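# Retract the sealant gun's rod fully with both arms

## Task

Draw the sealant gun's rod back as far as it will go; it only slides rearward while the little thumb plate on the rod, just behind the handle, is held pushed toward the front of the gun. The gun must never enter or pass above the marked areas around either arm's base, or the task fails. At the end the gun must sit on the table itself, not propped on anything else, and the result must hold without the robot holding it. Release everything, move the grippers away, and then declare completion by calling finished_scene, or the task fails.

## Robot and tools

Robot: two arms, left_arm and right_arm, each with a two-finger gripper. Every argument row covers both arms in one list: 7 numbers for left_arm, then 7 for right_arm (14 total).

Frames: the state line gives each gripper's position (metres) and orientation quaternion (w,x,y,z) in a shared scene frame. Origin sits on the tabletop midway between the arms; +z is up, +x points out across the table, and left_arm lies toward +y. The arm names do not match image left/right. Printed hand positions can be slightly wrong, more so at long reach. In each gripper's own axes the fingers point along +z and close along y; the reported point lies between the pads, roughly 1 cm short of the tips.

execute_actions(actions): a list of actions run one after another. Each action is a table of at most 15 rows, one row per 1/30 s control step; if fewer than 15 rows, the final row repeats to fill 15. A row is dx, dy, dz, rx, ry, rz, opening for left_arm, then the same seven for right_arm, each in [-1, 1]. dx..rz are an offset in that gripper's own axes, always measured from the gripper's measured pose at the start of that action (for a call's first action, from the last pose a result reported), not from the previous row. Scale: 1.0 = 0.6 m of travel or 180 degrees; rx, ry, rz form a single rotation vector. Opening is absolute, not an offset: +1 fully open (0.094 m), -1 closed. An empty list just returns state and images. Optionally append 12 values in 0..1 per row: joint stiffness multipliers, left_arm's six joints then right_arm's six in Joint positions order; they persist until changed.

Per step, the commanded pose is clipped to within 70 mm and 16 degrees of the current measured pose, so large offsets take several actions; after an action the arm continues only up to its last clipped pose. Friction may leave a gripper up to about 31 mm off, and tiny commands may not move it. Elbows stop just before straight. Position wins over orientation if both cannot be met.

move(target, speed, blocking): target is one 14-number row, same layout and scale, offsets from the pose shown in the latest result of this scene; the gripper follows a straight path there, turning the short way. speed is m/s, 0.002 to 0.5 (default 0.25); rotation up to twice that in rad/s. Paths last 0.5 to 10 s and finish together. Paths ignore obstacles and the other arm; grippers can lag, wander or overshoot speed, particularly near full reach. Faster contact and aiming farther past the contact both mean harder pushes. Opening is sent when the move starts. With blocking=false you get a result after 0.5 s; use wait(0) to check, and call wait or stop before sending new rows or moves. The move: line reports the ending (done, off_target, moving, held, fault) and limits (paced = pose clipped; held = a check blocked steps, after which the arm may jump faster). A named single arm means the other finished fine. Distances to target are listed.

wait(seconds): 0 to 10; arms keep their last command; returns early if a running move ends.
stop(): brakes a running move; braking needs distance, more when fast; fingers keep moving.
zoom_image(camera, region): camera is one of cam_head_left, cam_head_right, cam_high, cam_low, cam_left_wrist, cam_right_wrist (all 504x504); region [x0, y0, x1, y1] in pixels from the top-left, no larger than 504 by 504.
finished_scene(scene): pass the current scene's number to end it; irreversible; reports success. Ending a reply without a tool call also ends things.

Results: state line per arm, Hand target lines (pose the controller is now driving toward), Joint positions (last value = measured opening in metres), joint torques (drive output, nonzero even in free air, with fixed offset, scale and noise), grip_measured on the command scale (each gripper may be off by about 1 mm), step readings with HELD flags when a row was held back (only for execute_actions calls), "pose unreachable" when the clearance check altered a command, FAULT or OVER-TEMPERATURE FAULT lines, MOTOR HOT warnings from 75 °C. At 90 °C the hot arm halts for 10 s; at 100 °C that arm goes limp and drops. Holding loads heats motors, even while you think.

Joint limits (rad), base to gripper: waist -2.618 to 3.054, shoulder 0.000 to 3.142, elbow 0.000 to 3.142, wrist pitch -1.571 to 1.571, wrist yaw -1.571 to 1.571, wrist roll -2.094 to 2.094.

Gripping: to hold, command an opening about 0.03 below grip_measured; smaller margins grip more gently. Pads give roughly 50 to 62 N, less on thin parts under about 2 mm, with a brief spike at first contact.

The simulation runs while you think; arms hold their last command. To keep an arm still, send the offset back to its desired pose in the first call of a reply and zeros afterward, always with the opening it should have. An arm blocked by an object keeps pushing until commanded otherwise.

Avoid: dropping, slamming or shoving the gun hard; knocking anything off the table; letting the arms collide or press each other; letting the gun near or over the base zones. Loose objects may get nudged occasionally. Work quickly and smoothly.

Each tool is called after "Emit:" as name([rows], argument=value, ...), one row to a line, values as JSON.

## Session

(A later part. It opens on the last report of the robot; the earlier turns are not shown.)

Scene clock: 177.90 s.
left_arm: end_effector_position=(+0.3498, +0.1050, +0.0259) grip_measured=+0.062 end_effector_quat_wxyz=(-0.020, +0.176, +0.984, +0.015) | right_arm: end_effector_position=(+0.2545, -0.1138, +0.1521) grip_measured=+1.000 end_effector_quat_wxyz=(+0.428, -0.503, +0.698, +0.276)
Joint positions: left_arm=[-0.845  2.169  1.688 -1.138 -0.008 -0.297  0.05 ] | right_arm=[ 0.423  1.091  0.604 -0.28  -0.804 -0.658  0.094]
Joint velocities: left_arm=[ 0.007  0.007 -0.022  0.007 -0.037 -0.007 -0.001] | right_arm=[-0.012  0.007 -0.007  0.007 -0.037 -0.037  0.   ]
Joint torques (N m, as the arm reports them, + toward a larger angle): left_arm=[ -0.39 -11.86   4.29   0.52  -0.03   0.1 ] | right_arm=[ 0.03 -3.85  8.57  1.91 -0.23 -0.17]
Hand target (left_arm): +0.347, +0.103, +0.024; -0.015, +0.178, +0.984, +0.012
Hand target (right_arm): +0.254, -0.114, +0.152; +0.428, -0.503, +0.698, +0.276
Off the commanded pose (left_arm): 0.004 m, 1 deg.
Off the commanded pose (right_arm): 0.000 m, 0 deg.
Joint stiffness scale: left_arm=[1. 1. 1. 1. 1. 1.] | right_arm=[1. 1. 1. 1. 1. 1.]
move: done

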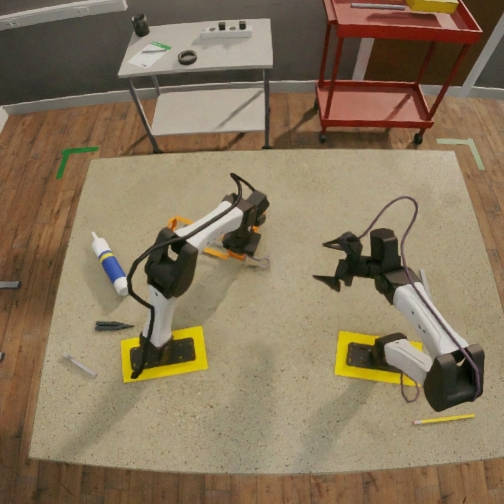

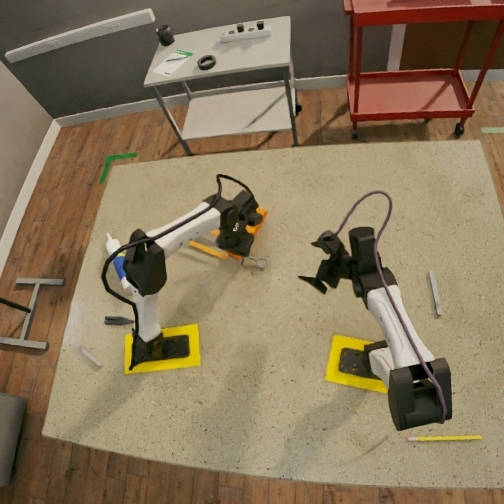

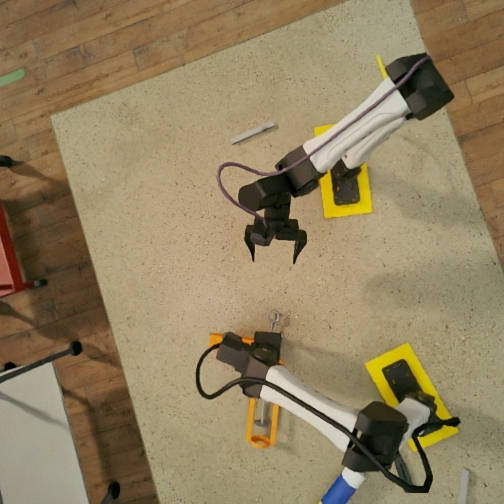

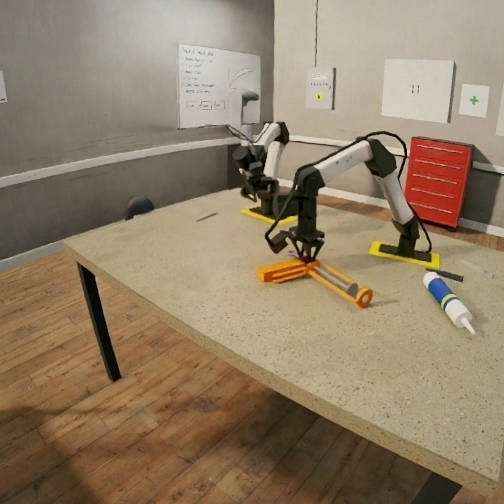

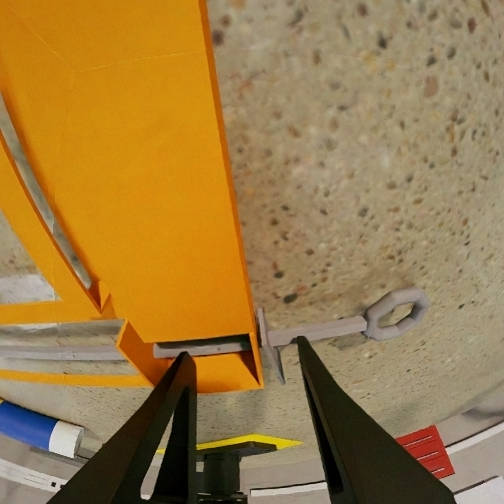

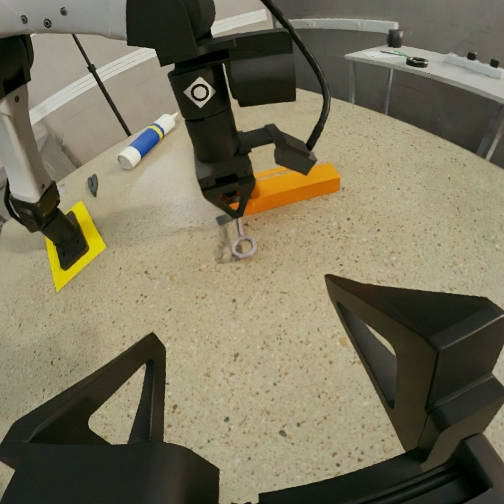

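Emit:
move(target=[0,0,0.012,0,0,0,0.06, 0,0,0,0,0,0,1], speed=0.03)

Emit:
zoom_image(camera="cam_right_wrist", region=[160, 130, 340, 270])

Scene clock: 185.90 s.
left_arm: end_effector_position=(+0.3499, +0.1050, +0.0258) grip_measured=+0.062 end_effector_quat_wxyz=(-0.019, +0.176, +0.984, +0.015) | right_arm: end_effector_position=(+0.2545, -0.1138, +0.1521) grip_measured=+1.000 end_effector_quat_wxyz=(+0.428, -0.503, +0.698, +0.276)
Joint positions: left_arm=[-0.845  2.169  1.687 -1.137 -0.008 -0.298  0.05 ] | right_arm=[ 0.423  1.091  0.604 -0.28  -0.804 -0.658  0.094]
Joint velocities: left_arm=[ 0.002  0.002 -0.007  0.007 -0.051 -0.066  0.001] | right_arm=[ 0.017 -0.012  0.022 -0.022  0.066 -0.007  0.   ]
Joint torques (N m, as the arm reports them, + toward a larger angle): left_arm=[  0.02 -10.54   4.61   0.52  -0.03   0.13] | right_arm=[ 0.01 -3.85  8.56  1.9  -0.23 -0.16]
Hand target (left_arm): +0.349, +0.105, +0.019; -0.020, +0.176, +0.984, +0.015
Hand target (right_arm): +0.254, -0.114, +0.152; +0.428, -0.503, +0.698, +0.276
Off the commanded pose (left_arm): 0.007 m, 0 deg.
Off the commanded pose (right_arm): 0.000 m, 0 deg.
Joint stiffness scale: left_arm=[1. 1. 1. 1. 1. 1.] | right_arm=[1. 1. 1. 1. 1. 1.]
move: done

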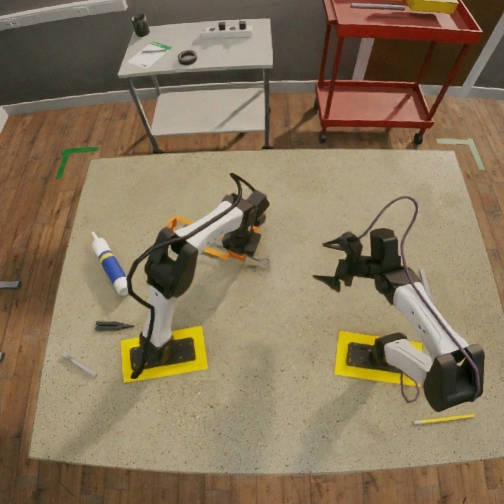

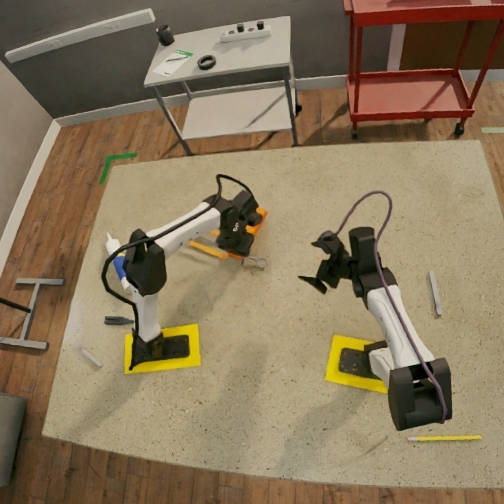

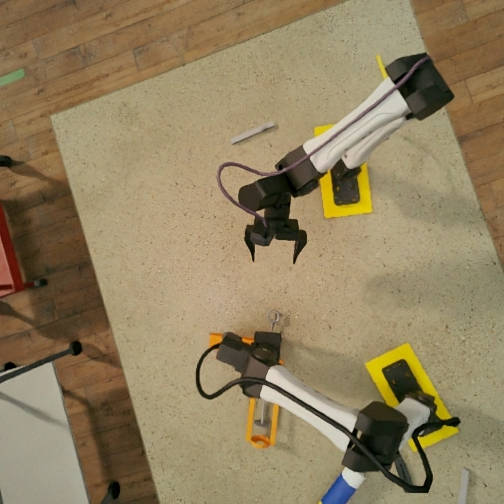

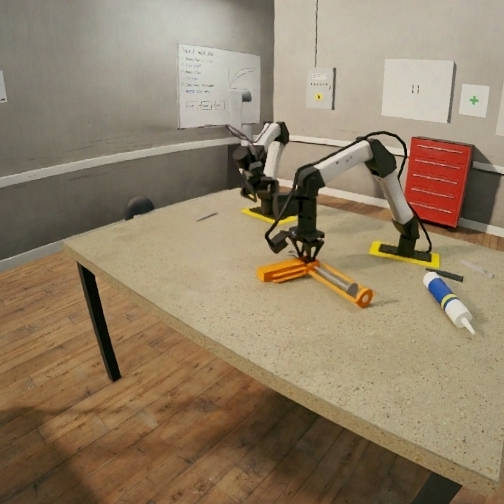

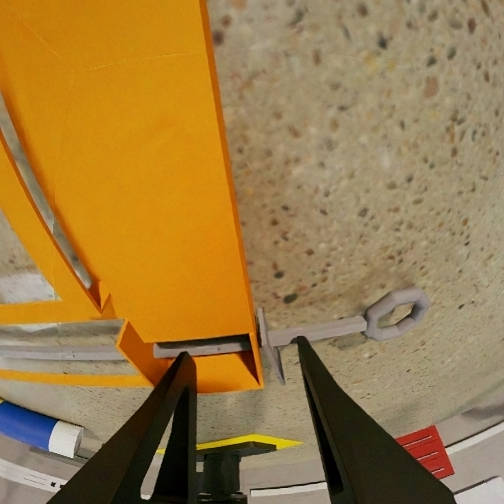

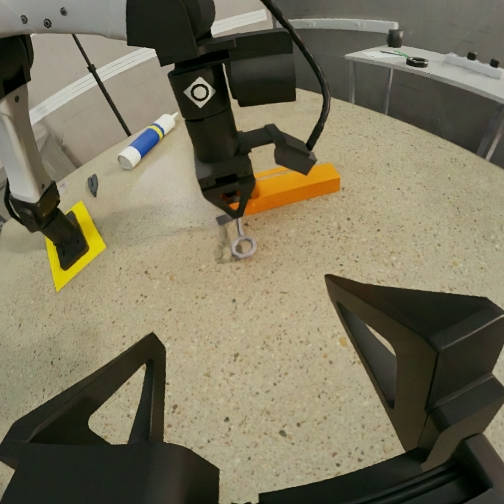

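Region (160, 130, 340, 270) of cam_right_wrist's 504x504 image, scaled by 2.800, with more detail than that image has.

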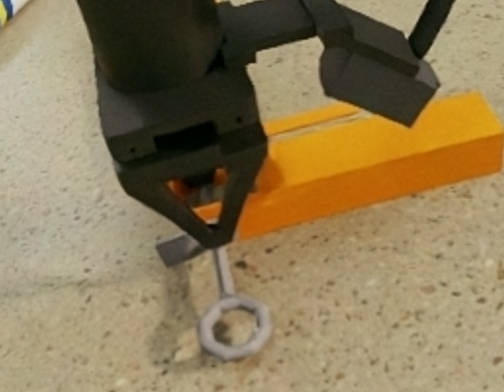

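Emit:
move(target=[-0.005,0,0.02,0,0,0,0.06, 0,0,0,0,0,0,1], speed=0.03)

Emit:
zoom_image(camera="cam_right_wrist", region=[160, 130, 340, 270])

Scene clock: 191.63 s.
left_arm: end_effector_position=(+0.3505, +0.1045, +0.0257) grip_measured=+0.062 end_effector_quat_wxyz=(-0.018, +0.176, +0.984, +0.014) | right_arm: end_effector_position=(+0.2545, -0.1138, +0.1521) grip_measured=+1.000 end_effector_quat_wxyz=(+0.428, -0.503, +0.698, +0.276)
Joint positions: left_arm=[-0.845  2.169  1.687 -1.134 -0.008 -0.298  0.05 ] | right_arm=[ 0.423  1.091  0.604 -0.28  -0.804 -0.658  0.094]
Joint velocities: left_arm=[ 0.002  0.002 -0.002  0.022 -0.007 -0.022 -0.001] | right_arm=[ 0.017  0.002  0.012  0.037 -0.007 -0.081  0.   ]
Joint torques (N m, as the arm reports them, + toward a larger angle): left_arm=[ 0.15 -9.41  4.84  0.59 -0.03  0.14] | right_arm=[-0.01 -3.84  8.57  1.91 -0.23 -0.16]
Hand target (left_arm): +0.352, +0.105, +0.014; -0.020, +0.176, +0.984, +0.015
Hand target (right_arm): +0.254, -0.114, +0.152; +0.428, -0.503, +0.698, +0.276
Off the commanded pose (left_arm): 0.012 m, 0 deg.
Off the commanded pose (right_arm): 0.000 m, 0 deg.
Joint stiffness scale: left_arm=[1. 1. 1. 1. 1. 1.] | right_arm=[1. 1. 1. 1. 1. 1.]
move: off_target (left_arm)

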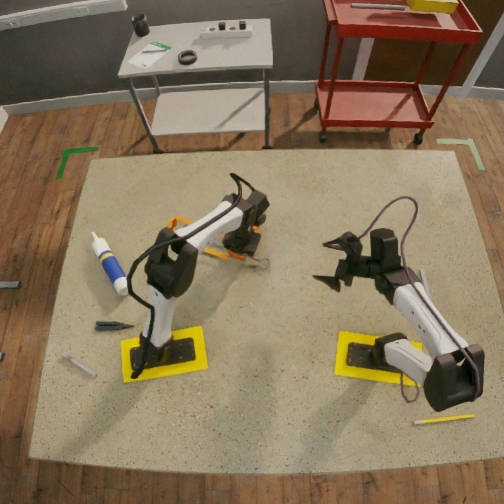

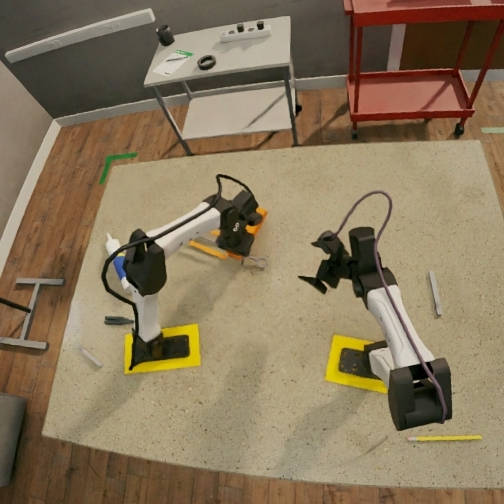

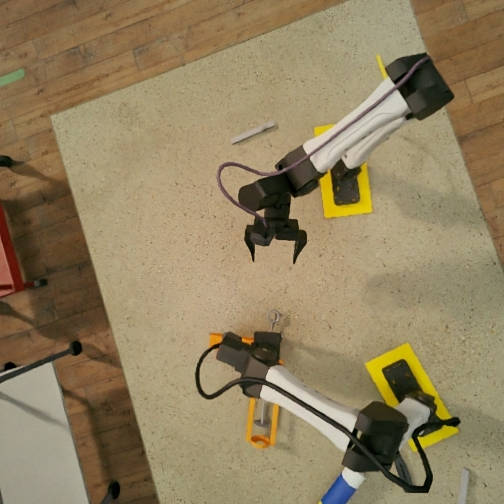

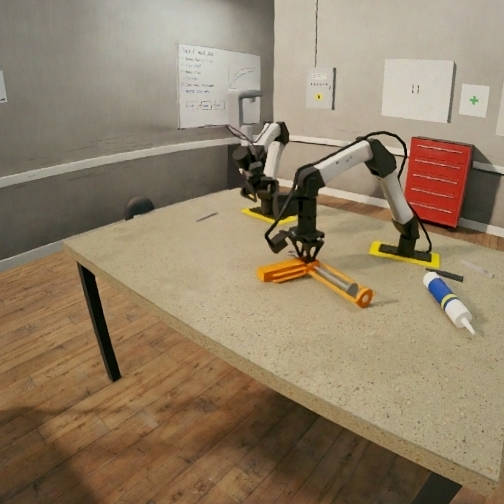

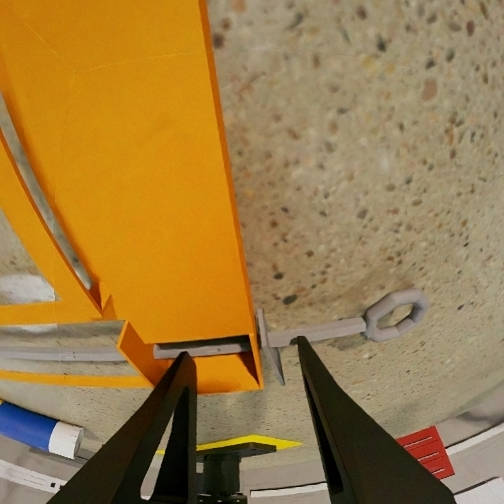

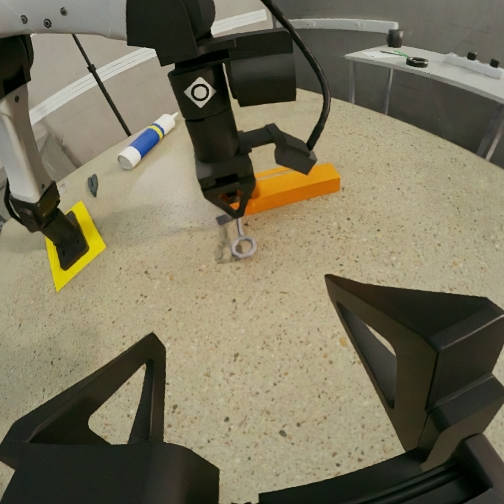

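Region (160, 130, 340, 270) of cam_right_wrist's 504x504 image, scaled by 2.800, with more detail than that image has.

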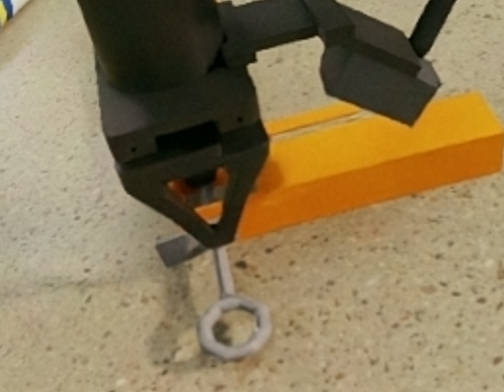

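Emit:
move(target=[0,0,0,0,0,0,-0.9, 0,0,0,0,0,0,1], speed=0.03)

Emit:
zoom_image(camera="cam_right_wrist", region=[160, 130, 340, 270])

Scene clock: 197.10 s.
left_arm: end_effector_position=(+0.3493, +0.1026, +0.0257) grip_measured=-0.890 end_effector_quat_wxyz=(-0.020, +0.180, +0.983, +0.009) | right_arm: end_effector_position=(+0.2545, -0.1138, +0.1521) grip_measured=+1.000 end_effector_quat_wxyz=(+0.428, -0.503, +0.698, +0.276)
Joint positions: left_arm=[-0.846  2.169  1.687 -1.133  0.001 -0.291  0.005] | right_arm=[ 0.423  1.091  0.604 -0.28  -0.804 -0.658  0.094]
Joint velocities: left_arm=[-0.012  0.017  0.002 -0.007  0.007  0.022 -0.001] | right_arm=[-0.027  0.012 -0.007  0.022 -0.066  0.022  0.   ]
Joint torques (N m, as the arm reports them, + toward a larger angle): left_arm=[  0.16 -11.03   6.11   0.3   -0.11   0.06] | right_arm=[ 0.01 -3.82  8.58  1.9  -0.23 -0.16]
Hand target (left_arm): +0.351, +0.105, +0.026; -0.018, +0.176, +0.984, +0.014
Hand target (right_arm): +0.254, -0.114, +0.152; +0.428, -0.503, +0.698, +0.276
Off the commanded pose (left_arm): 0.002 m, 1 deg.
Off the commanded pose (right_arm): 0.000 m, 0 deg.
Joint stiffness scale: left_arm=[1. 1. 1. 1. 1. 1.] | right_arm=[1. 1. 1. 1. 1. 1.]
move: done

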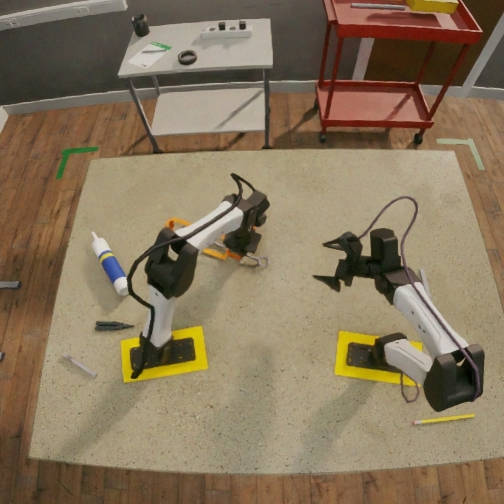

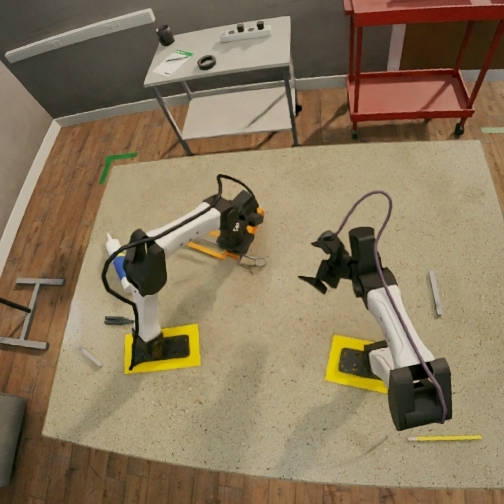

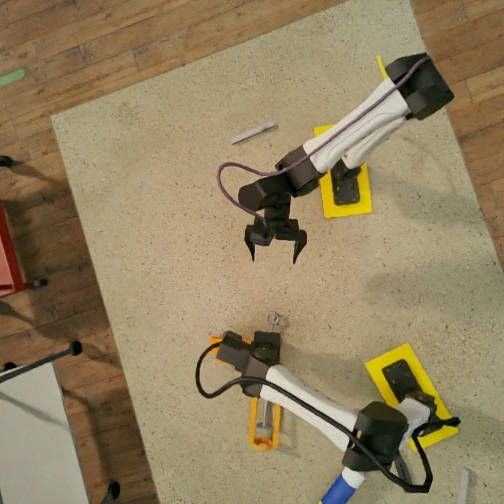

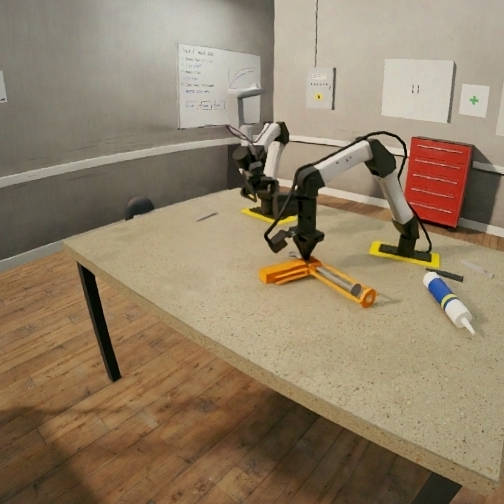

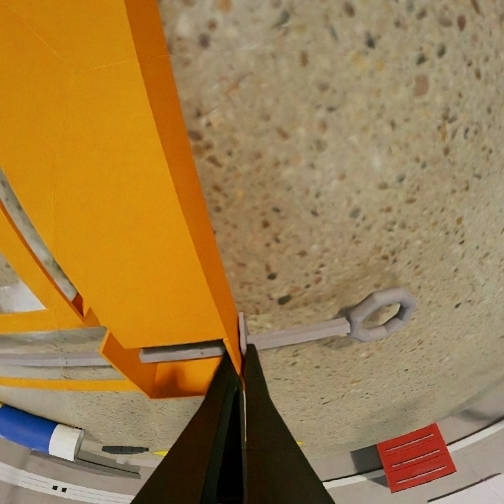

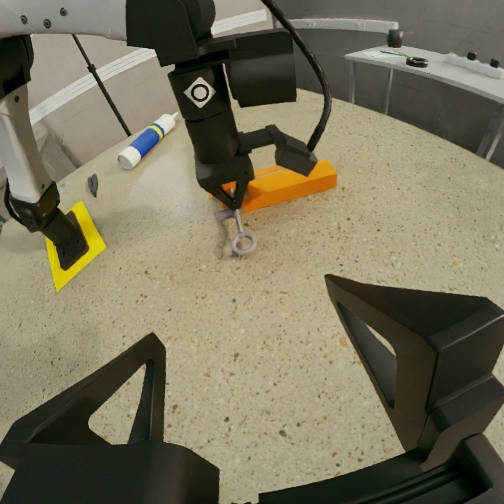

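Region (160, 130, 340, 270) of cam_right_wrist's 504x504 image, scaled by 2.800, with more detail than that image has.

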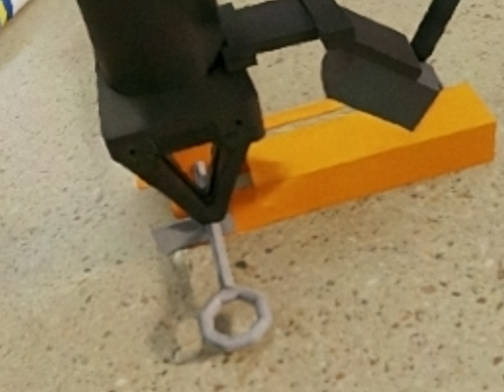

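Emit:
move(target=[0,0,0,0,0,0,-0.94, 0.041,-0.029,0.218,0,0,0,0.3], speed=0.2)

Scene clock: 208.67 s.
left_arm: end_effector_position=(+0.3493, +0.1025, +0.0257) grip_measured=-0.914 end_effector_quat_wxyz=(-0.020, +0.182, +0.983, +0.009) | right_arm: end_effector_position=(+0.3047, -0.0326, +0.0700) grip_measured=+0.302 end_effector_quat_wxyz=(+0.424, -0.507, +0.699, +0.274)
Joint positions: left_arm=[-0.846  2.169  1.687 -1.133  0.001 -0.287  0.004] | right_arm=[ 0.674  1.63   0.604  0.385 -0.61  -0.459  0.061]
Joint velocities: left_arm=[ 0.007 -0.032 -0.007  0.007  0.022  0.007 -0.   ] | right_arm=[-0.007 -0.002 -0.007  0.037 -0.037  0.022  0.001]
Joint torques (N m, as the arm reports them, + toward a larger angle): left_arm=[  0.05 -11.03   6.13   0.31  -0.02   0.08] | right_arm=[ 0.87 -5.86  9.17  2.22 -0.05 -0.08]
Hand target (left_arm): +0.349, +0.103, +0.026; -0.020, +0.180, +0.983, +0.009
Hand target (right_arm): +0.311, -0.027, +0.070; +0.426, -0.506, +0.699, +0.272
Off the commanded pose (left_arm): 0.000 m, 0 deg.
Off the commanded pose (right_arm): 0.010 m, 1 deg.
Joint stiffness scale: left_arm=[1. 1. 1. 1. 1. 1.] | right_arm=[1. 1. 1. 1. 1. 1.]
move: done

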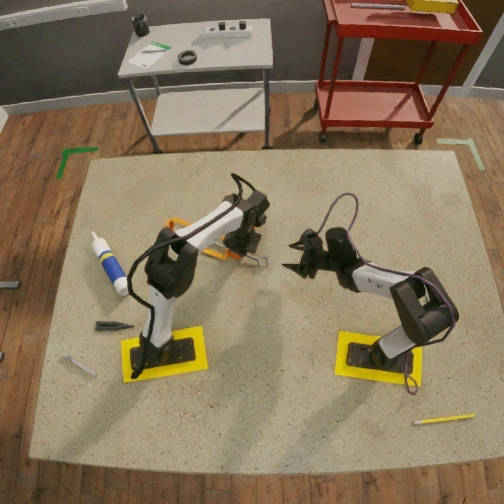

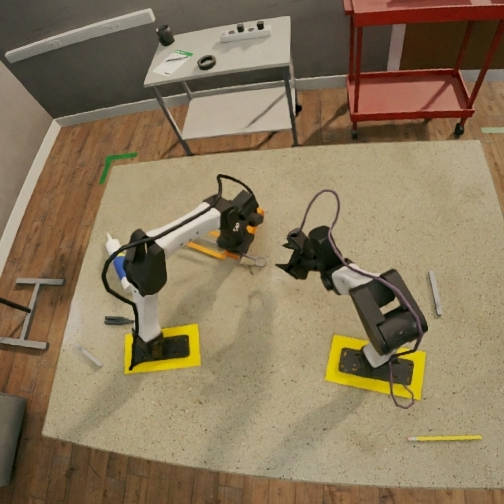

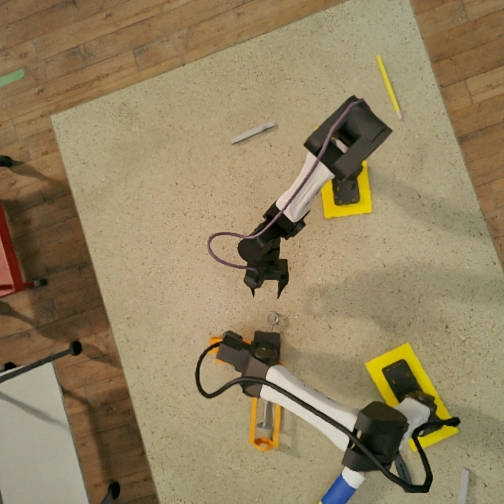

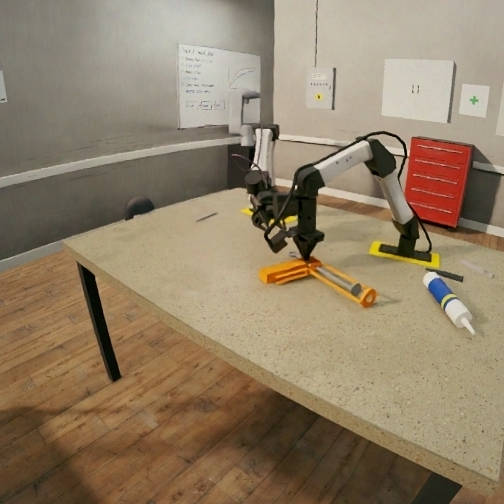

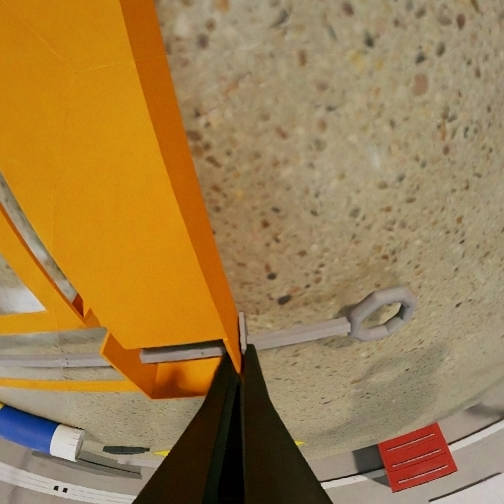

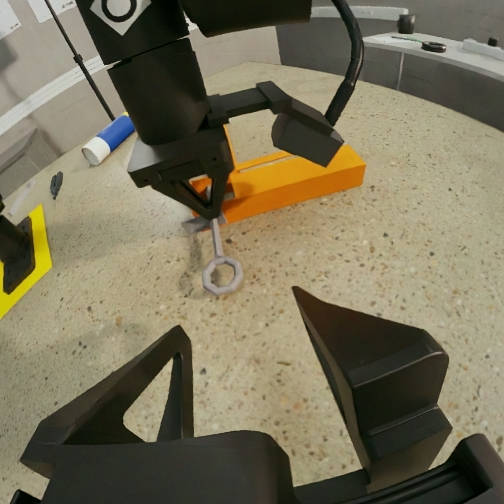

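Emit:
zoom_image(camera="cam_high", region=[200, 230, 340, 370])

Emit:
zoom_image(camera="cam_head_right", region=[200, 200, 340, 300])

Region (200, 230, 340, 370) of cam_high's 504x504 image, scaled by 3.600, with more detail than that image has.

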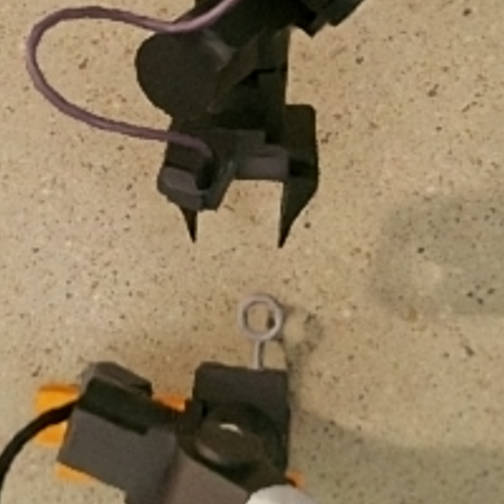

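Region (200, 200, 340, 300) of cam_head_right's 504x504 image, scaled by 3.600, with more detail than that image has; it fills the top 360 rows of this view, and the rest is white.

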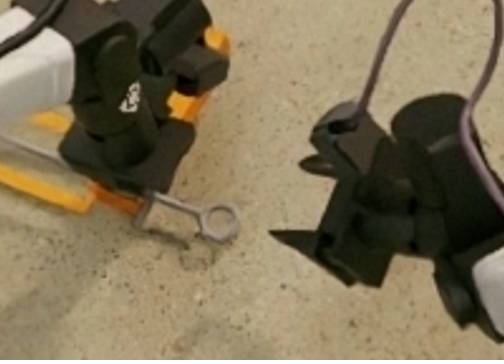

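Emit:
move(target=[0,0,0,0,0,0,-0.94, 0.0425,0.03,0.061,0,0,0,0.3], speed=0.1)

Emit:
zoom_image(camera="cam_high", region=[200, 230, 340, 370])

Emit:
zoom_image(camera="cam_head_right", region=[200, 200, 340, 300])

Scene clock: 228.37 s.
left_arm: end_effector_position=(+0.3493, +0.1025, +0.0257) grip_measured=-0.914 end_effector_quat_wxyz=(-0.020, +0.183, +0.983, +0.009) | right_arm: end_effector_position=(+0.3092, -0.0038, +0.0507) grip_measured=+0.302 end_effector_quat_wxyz=(+0.447, -0.510, +0.682, +0.272)
Joint positions: left_arm=[-0.846  2.169  1.687 -1.133  0.001 -0.285  0.004] | right_arm=[ 0.753  1.785  0.604  0.623 -0.549 -0.412  0.061]
Joint velocities: left_arm=[-0.007 -0.012  0.007 -0.037 -0.037 -0.066 -0.001] | right_arm=[ 0.007  0.007 -0.002  0.051  0.022  0.051 -0.001]
Joint torques (N m, as the arm reports them, + toward a larger angle): left_arm=[  0.02 -11.02   6.12   0.31  -0.02   0.1 ] | right_arm=[ 0.68 -7.46  3.18  2.27 -0.01 -0.07]
Hand target (left_arm): +0.349, +0.103, +0.026; -0.020, +0.182, +0.983, +0.009
Hand target (right_arm): +0.297, -0.010, +0.030; +0.424, -0.508, +0.699, +0.272
Off the commanded pose (left_arm): 0.000 m, 0 deg.
Off the commanded pose (right_arm): 0.026 m, 3 deg.
Joint stiffness scale: left_arm=[1. 1. 1. 1. 1. 1.] | right_arm=[1. 1. 1. 1. 1. 1.]
move: off_target (right_arm)

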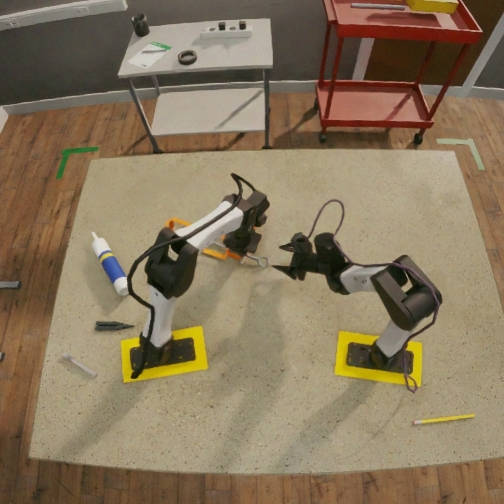

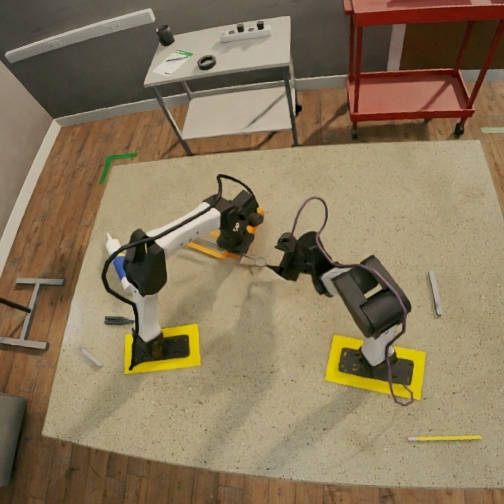

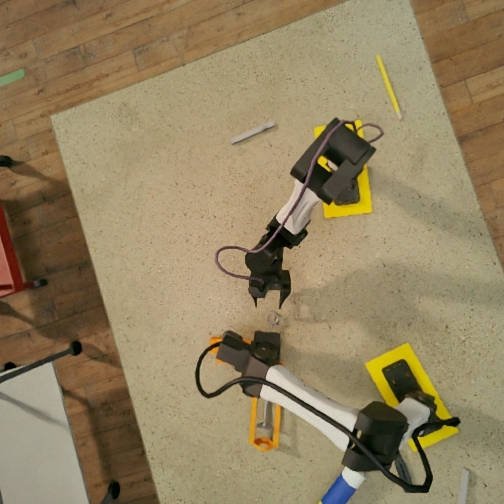

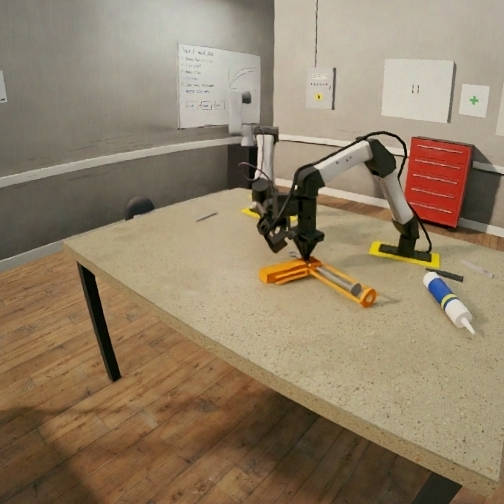

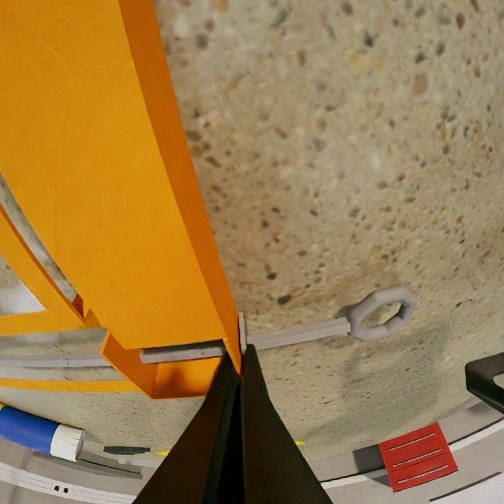

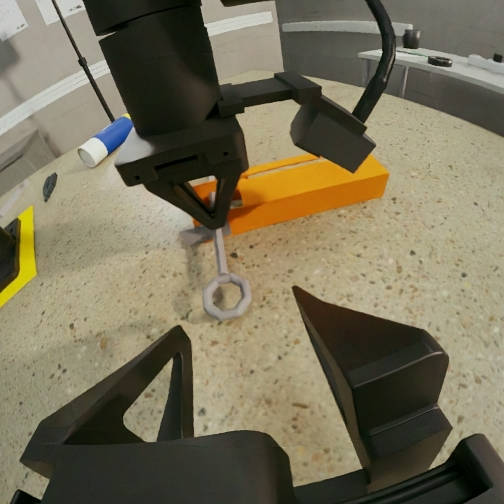

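Region (200, 230, 340, 370) of cam_high's 504x504 image, scaled by 3.600, with more detail than that image has.

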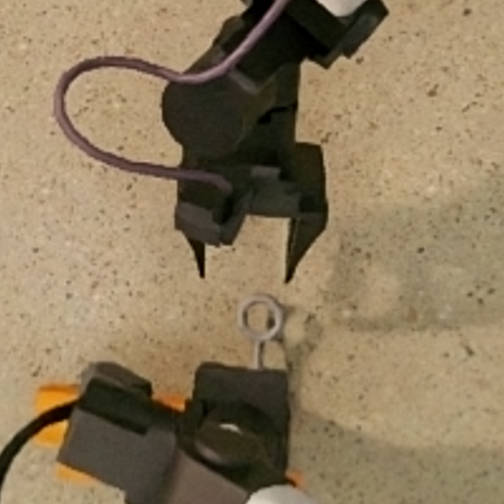

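Region (200, 200, 340, 300) of cam_head_right's 504x504 image, scaled by 3.600, with more detail than that image has; it fills the top 360 rows of this view, and the rest is white.

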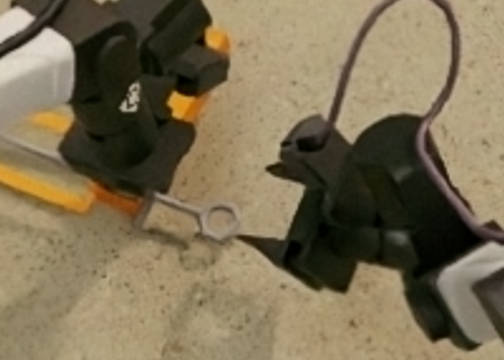

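Emit:
move(target=[0,0,0,0,0,0,-0.94, 0.0145,0.03,0.063,0,0,0.03,0.3], speed=0.06)

Emit:
zoom_image(camera="cam_high", region=[200, 230, 340, 370])

Emit:
zoom_image(camera="cam_head_right", region=[200, 200, 340, 300])

Scene clock: 247.77 s.
left_arm: end_effector_position=(+0.3493, +0.1025, +0.0257) grip_measured=-0.914 end_effector_quat_wxyz=(-0.020, +0.183, +0.983, +0.009) | right_arm: end_effector_position=(+0.3008, +0.0239, +0.0269) grip_measured=+0.302 end_effector_quat_wxyz=(+0.433, -0.482, +0.704, +0.292)
Joint positions: left_arm=[-0.846  2.169  1.687 -1.133  0.001 -0.284  0.004] | right_arm=[ 0.845  1.913  0.621  0.755 -0.474 -0.272  0.061]
Joint velocities: left_arm=[-0.007  0.012  0.007 -0.051 -0.037 -0.066  0.   ] | right_arm=[-0.002  0.007  0.007 -0.051  0.022  0.007 -0.001]
Joint torques (N m, as the arm reports them, + toward a larger angle): left_arm=[  0.05 -11.02   6.13   0.31  -0.02   0.11] | right_arm=[ 0.67 -8.03  7.49  2.35  0.   -0.07]
Hand target (left_arm): +0.349, +0.103, +0.026; -0.020, +0.183, +0.983, +0.009
Hand target (right_arm): +0.305, +0.029, +0.024; +0.434, -0.479, +0.705, +0.291
Off the commanded pose (left_arm): 0.000 m, 0 deg.
Off the commanded pose (right_arm): 0.007 m, 1 deg.
Joint stiffness scale: left_arm=[1. 1. 1. 1. 1. 1.] | right_arm=[1. 1. 1. 1. 1. 1.]
move: done

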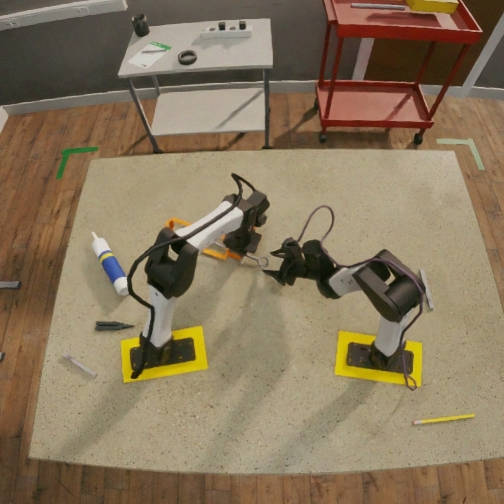

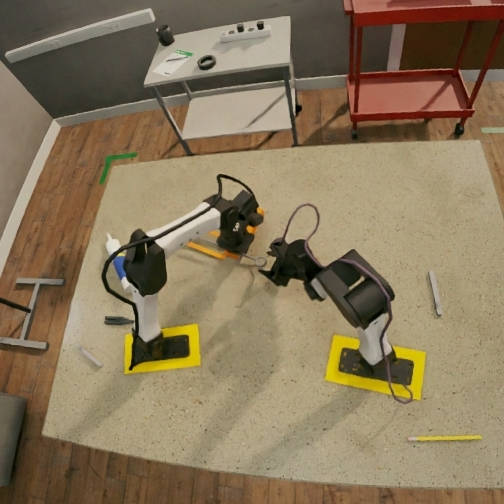

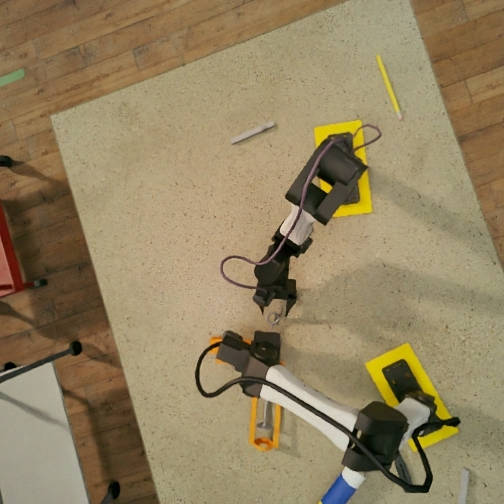

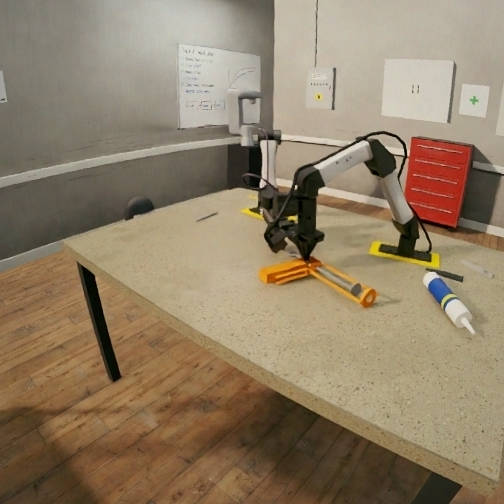

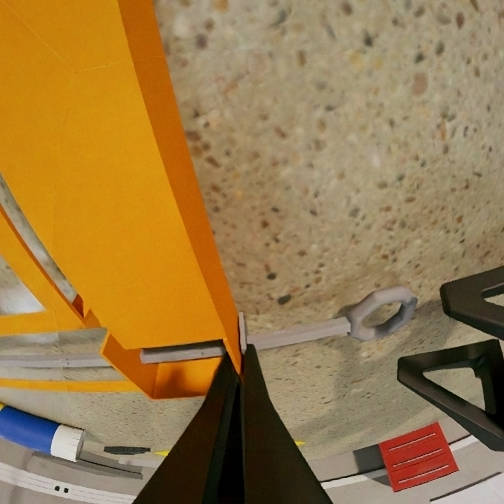

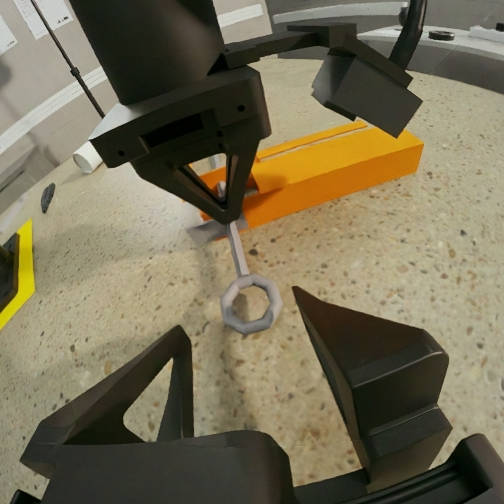

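Region (200, 230, 340, 370) of cam_high's 504x504 image, scaled by 3.600, with more detail than that image has.

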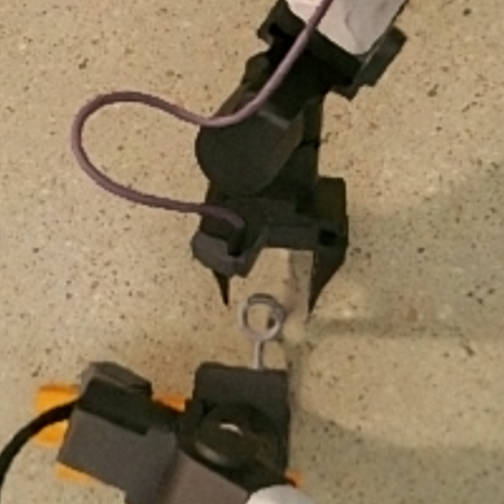

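Region (200, 200, 340, 300) of cam_head_right's 504x504 image, scaled by 3.600, with more detail than that image has; it fills the top 360 rows of this view, and the rest is white.

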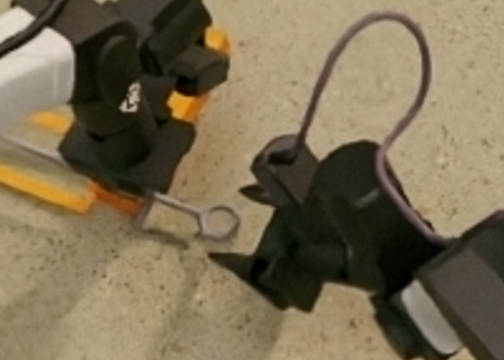

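Emit:
move(target=[0,0,0,0,0,0,-0.94, 0.01,-0.008,0.047,0,0,0,0.3], speed=0.05)

Emit:
zoom_image(camera="cam_high", region=[200, 230, 340, 370])

Emit:
zoom_image(camera="cam_head_right", region=[200, 200, 340, 300])

Scene clock: 259.40 s.
left_arm: end_effector_position=(+0.3493, +0.1025, +0.0257) grip_measured=-0.914 end_effector_quat_wxyz=(-0.020, +0.184, +0.983, +0.009) | right_arm: end_effector_position=(+0.3101, +0.0372, +0.0120) grip_measured=+0.302 end_effector_quat_wxyz=(+0.430, -0.484, +0.704, +0.292)
Joint positions: left_arm=[-0.846  2.169  1.687 -1.133  0.001 -0.283  0.004] | right_arm=[ 0.859  2.012  0.684  0.788 -0.466 -0.269  0.061]
Joint velocities: left_arm=[-0.017 -0.002 -0.002 -0.022  0.022  0.066 -0.001] | right_arm=[-0.002  0.007 -0.002  0.022  0.007  0.007 -0.001]
Joint torques (N m, as the arm reports them, + toward a larger angle): left_arm=[  0.02 -11.03   6.12   0.31  -0.02   0.12] | right_arm=[ 0.73 -8.94  7.33  2.35 -0.02 -0.06]
Hand target (left_arm): +0.349, +0.103, +0.026; -0.020, +0.184, +0.983, +0.009
Hand target (right_arm): +0.314, +0.043, +0.010; +0.432, -0.482, +0.704, +0.292
Off the commanded pose (left_arm): 0.000 m, 0 deg.
Off the commanded pose (right_arm): 0.007 m, 0 deg.
Joint stiffness scale: left_arm=[1. 1. 1. 1. 1. 1.] | right_arm=[1. 1. 1. 1. 1. 1.]
move: done

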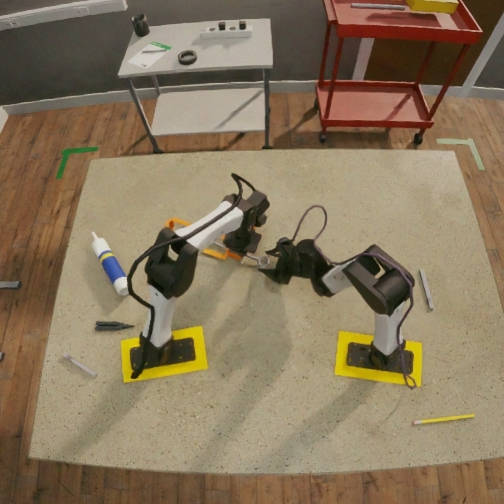

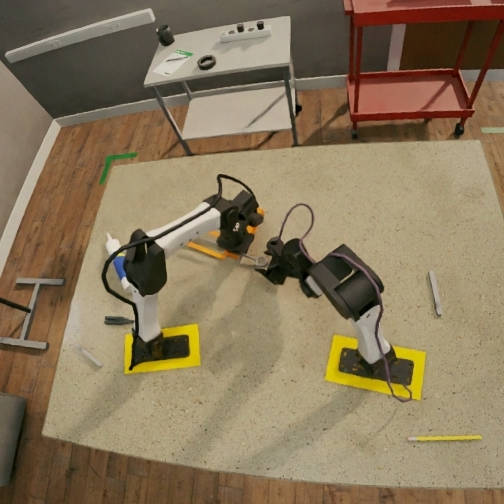

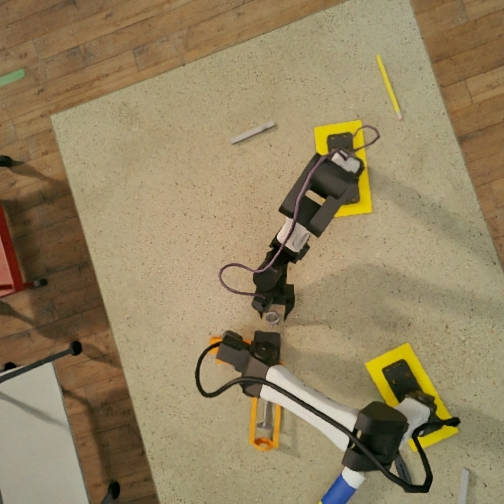

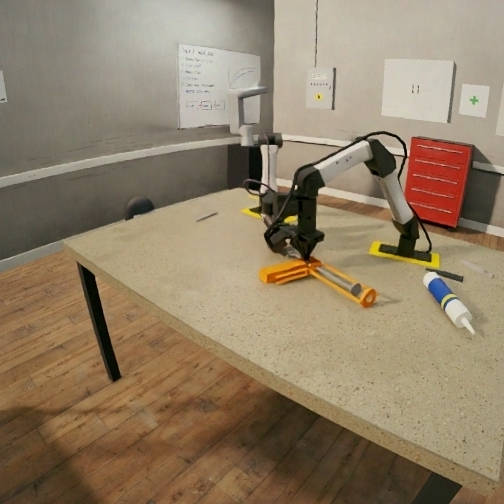

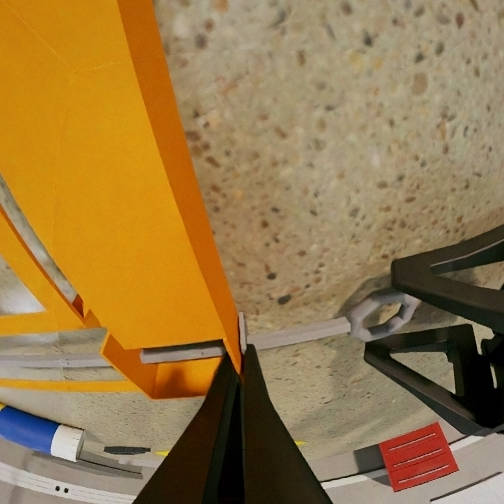

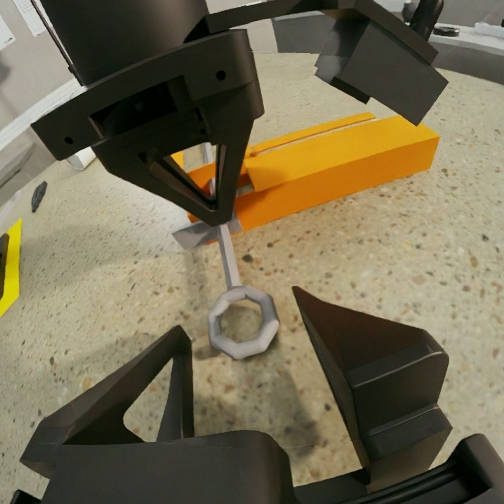

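Region (200, 230, 340, 370) of cam_high's 504x504 image, scaled by 3.600, with more detail than that image has.

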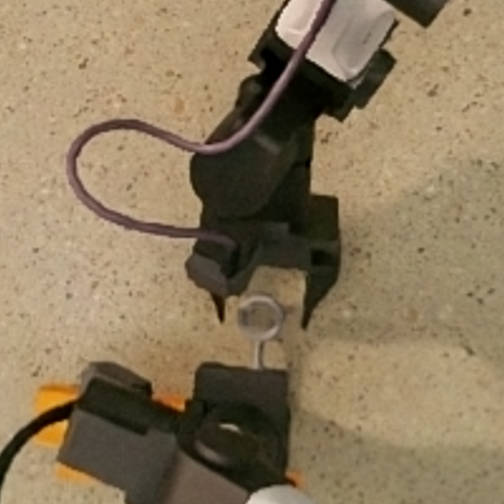

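Region (200, 200, 340, 300) of cam_head_right's 504x504 image, scaled by 3.600, with more detail than that image has; it fills the top 360 rows of this view, and the rest is white.

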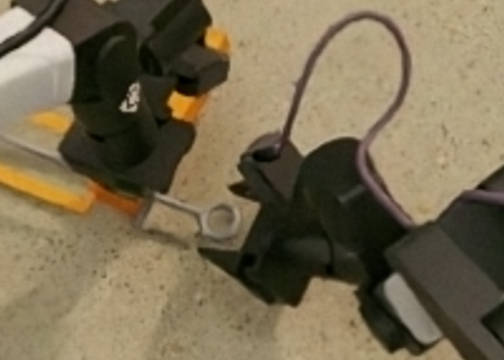

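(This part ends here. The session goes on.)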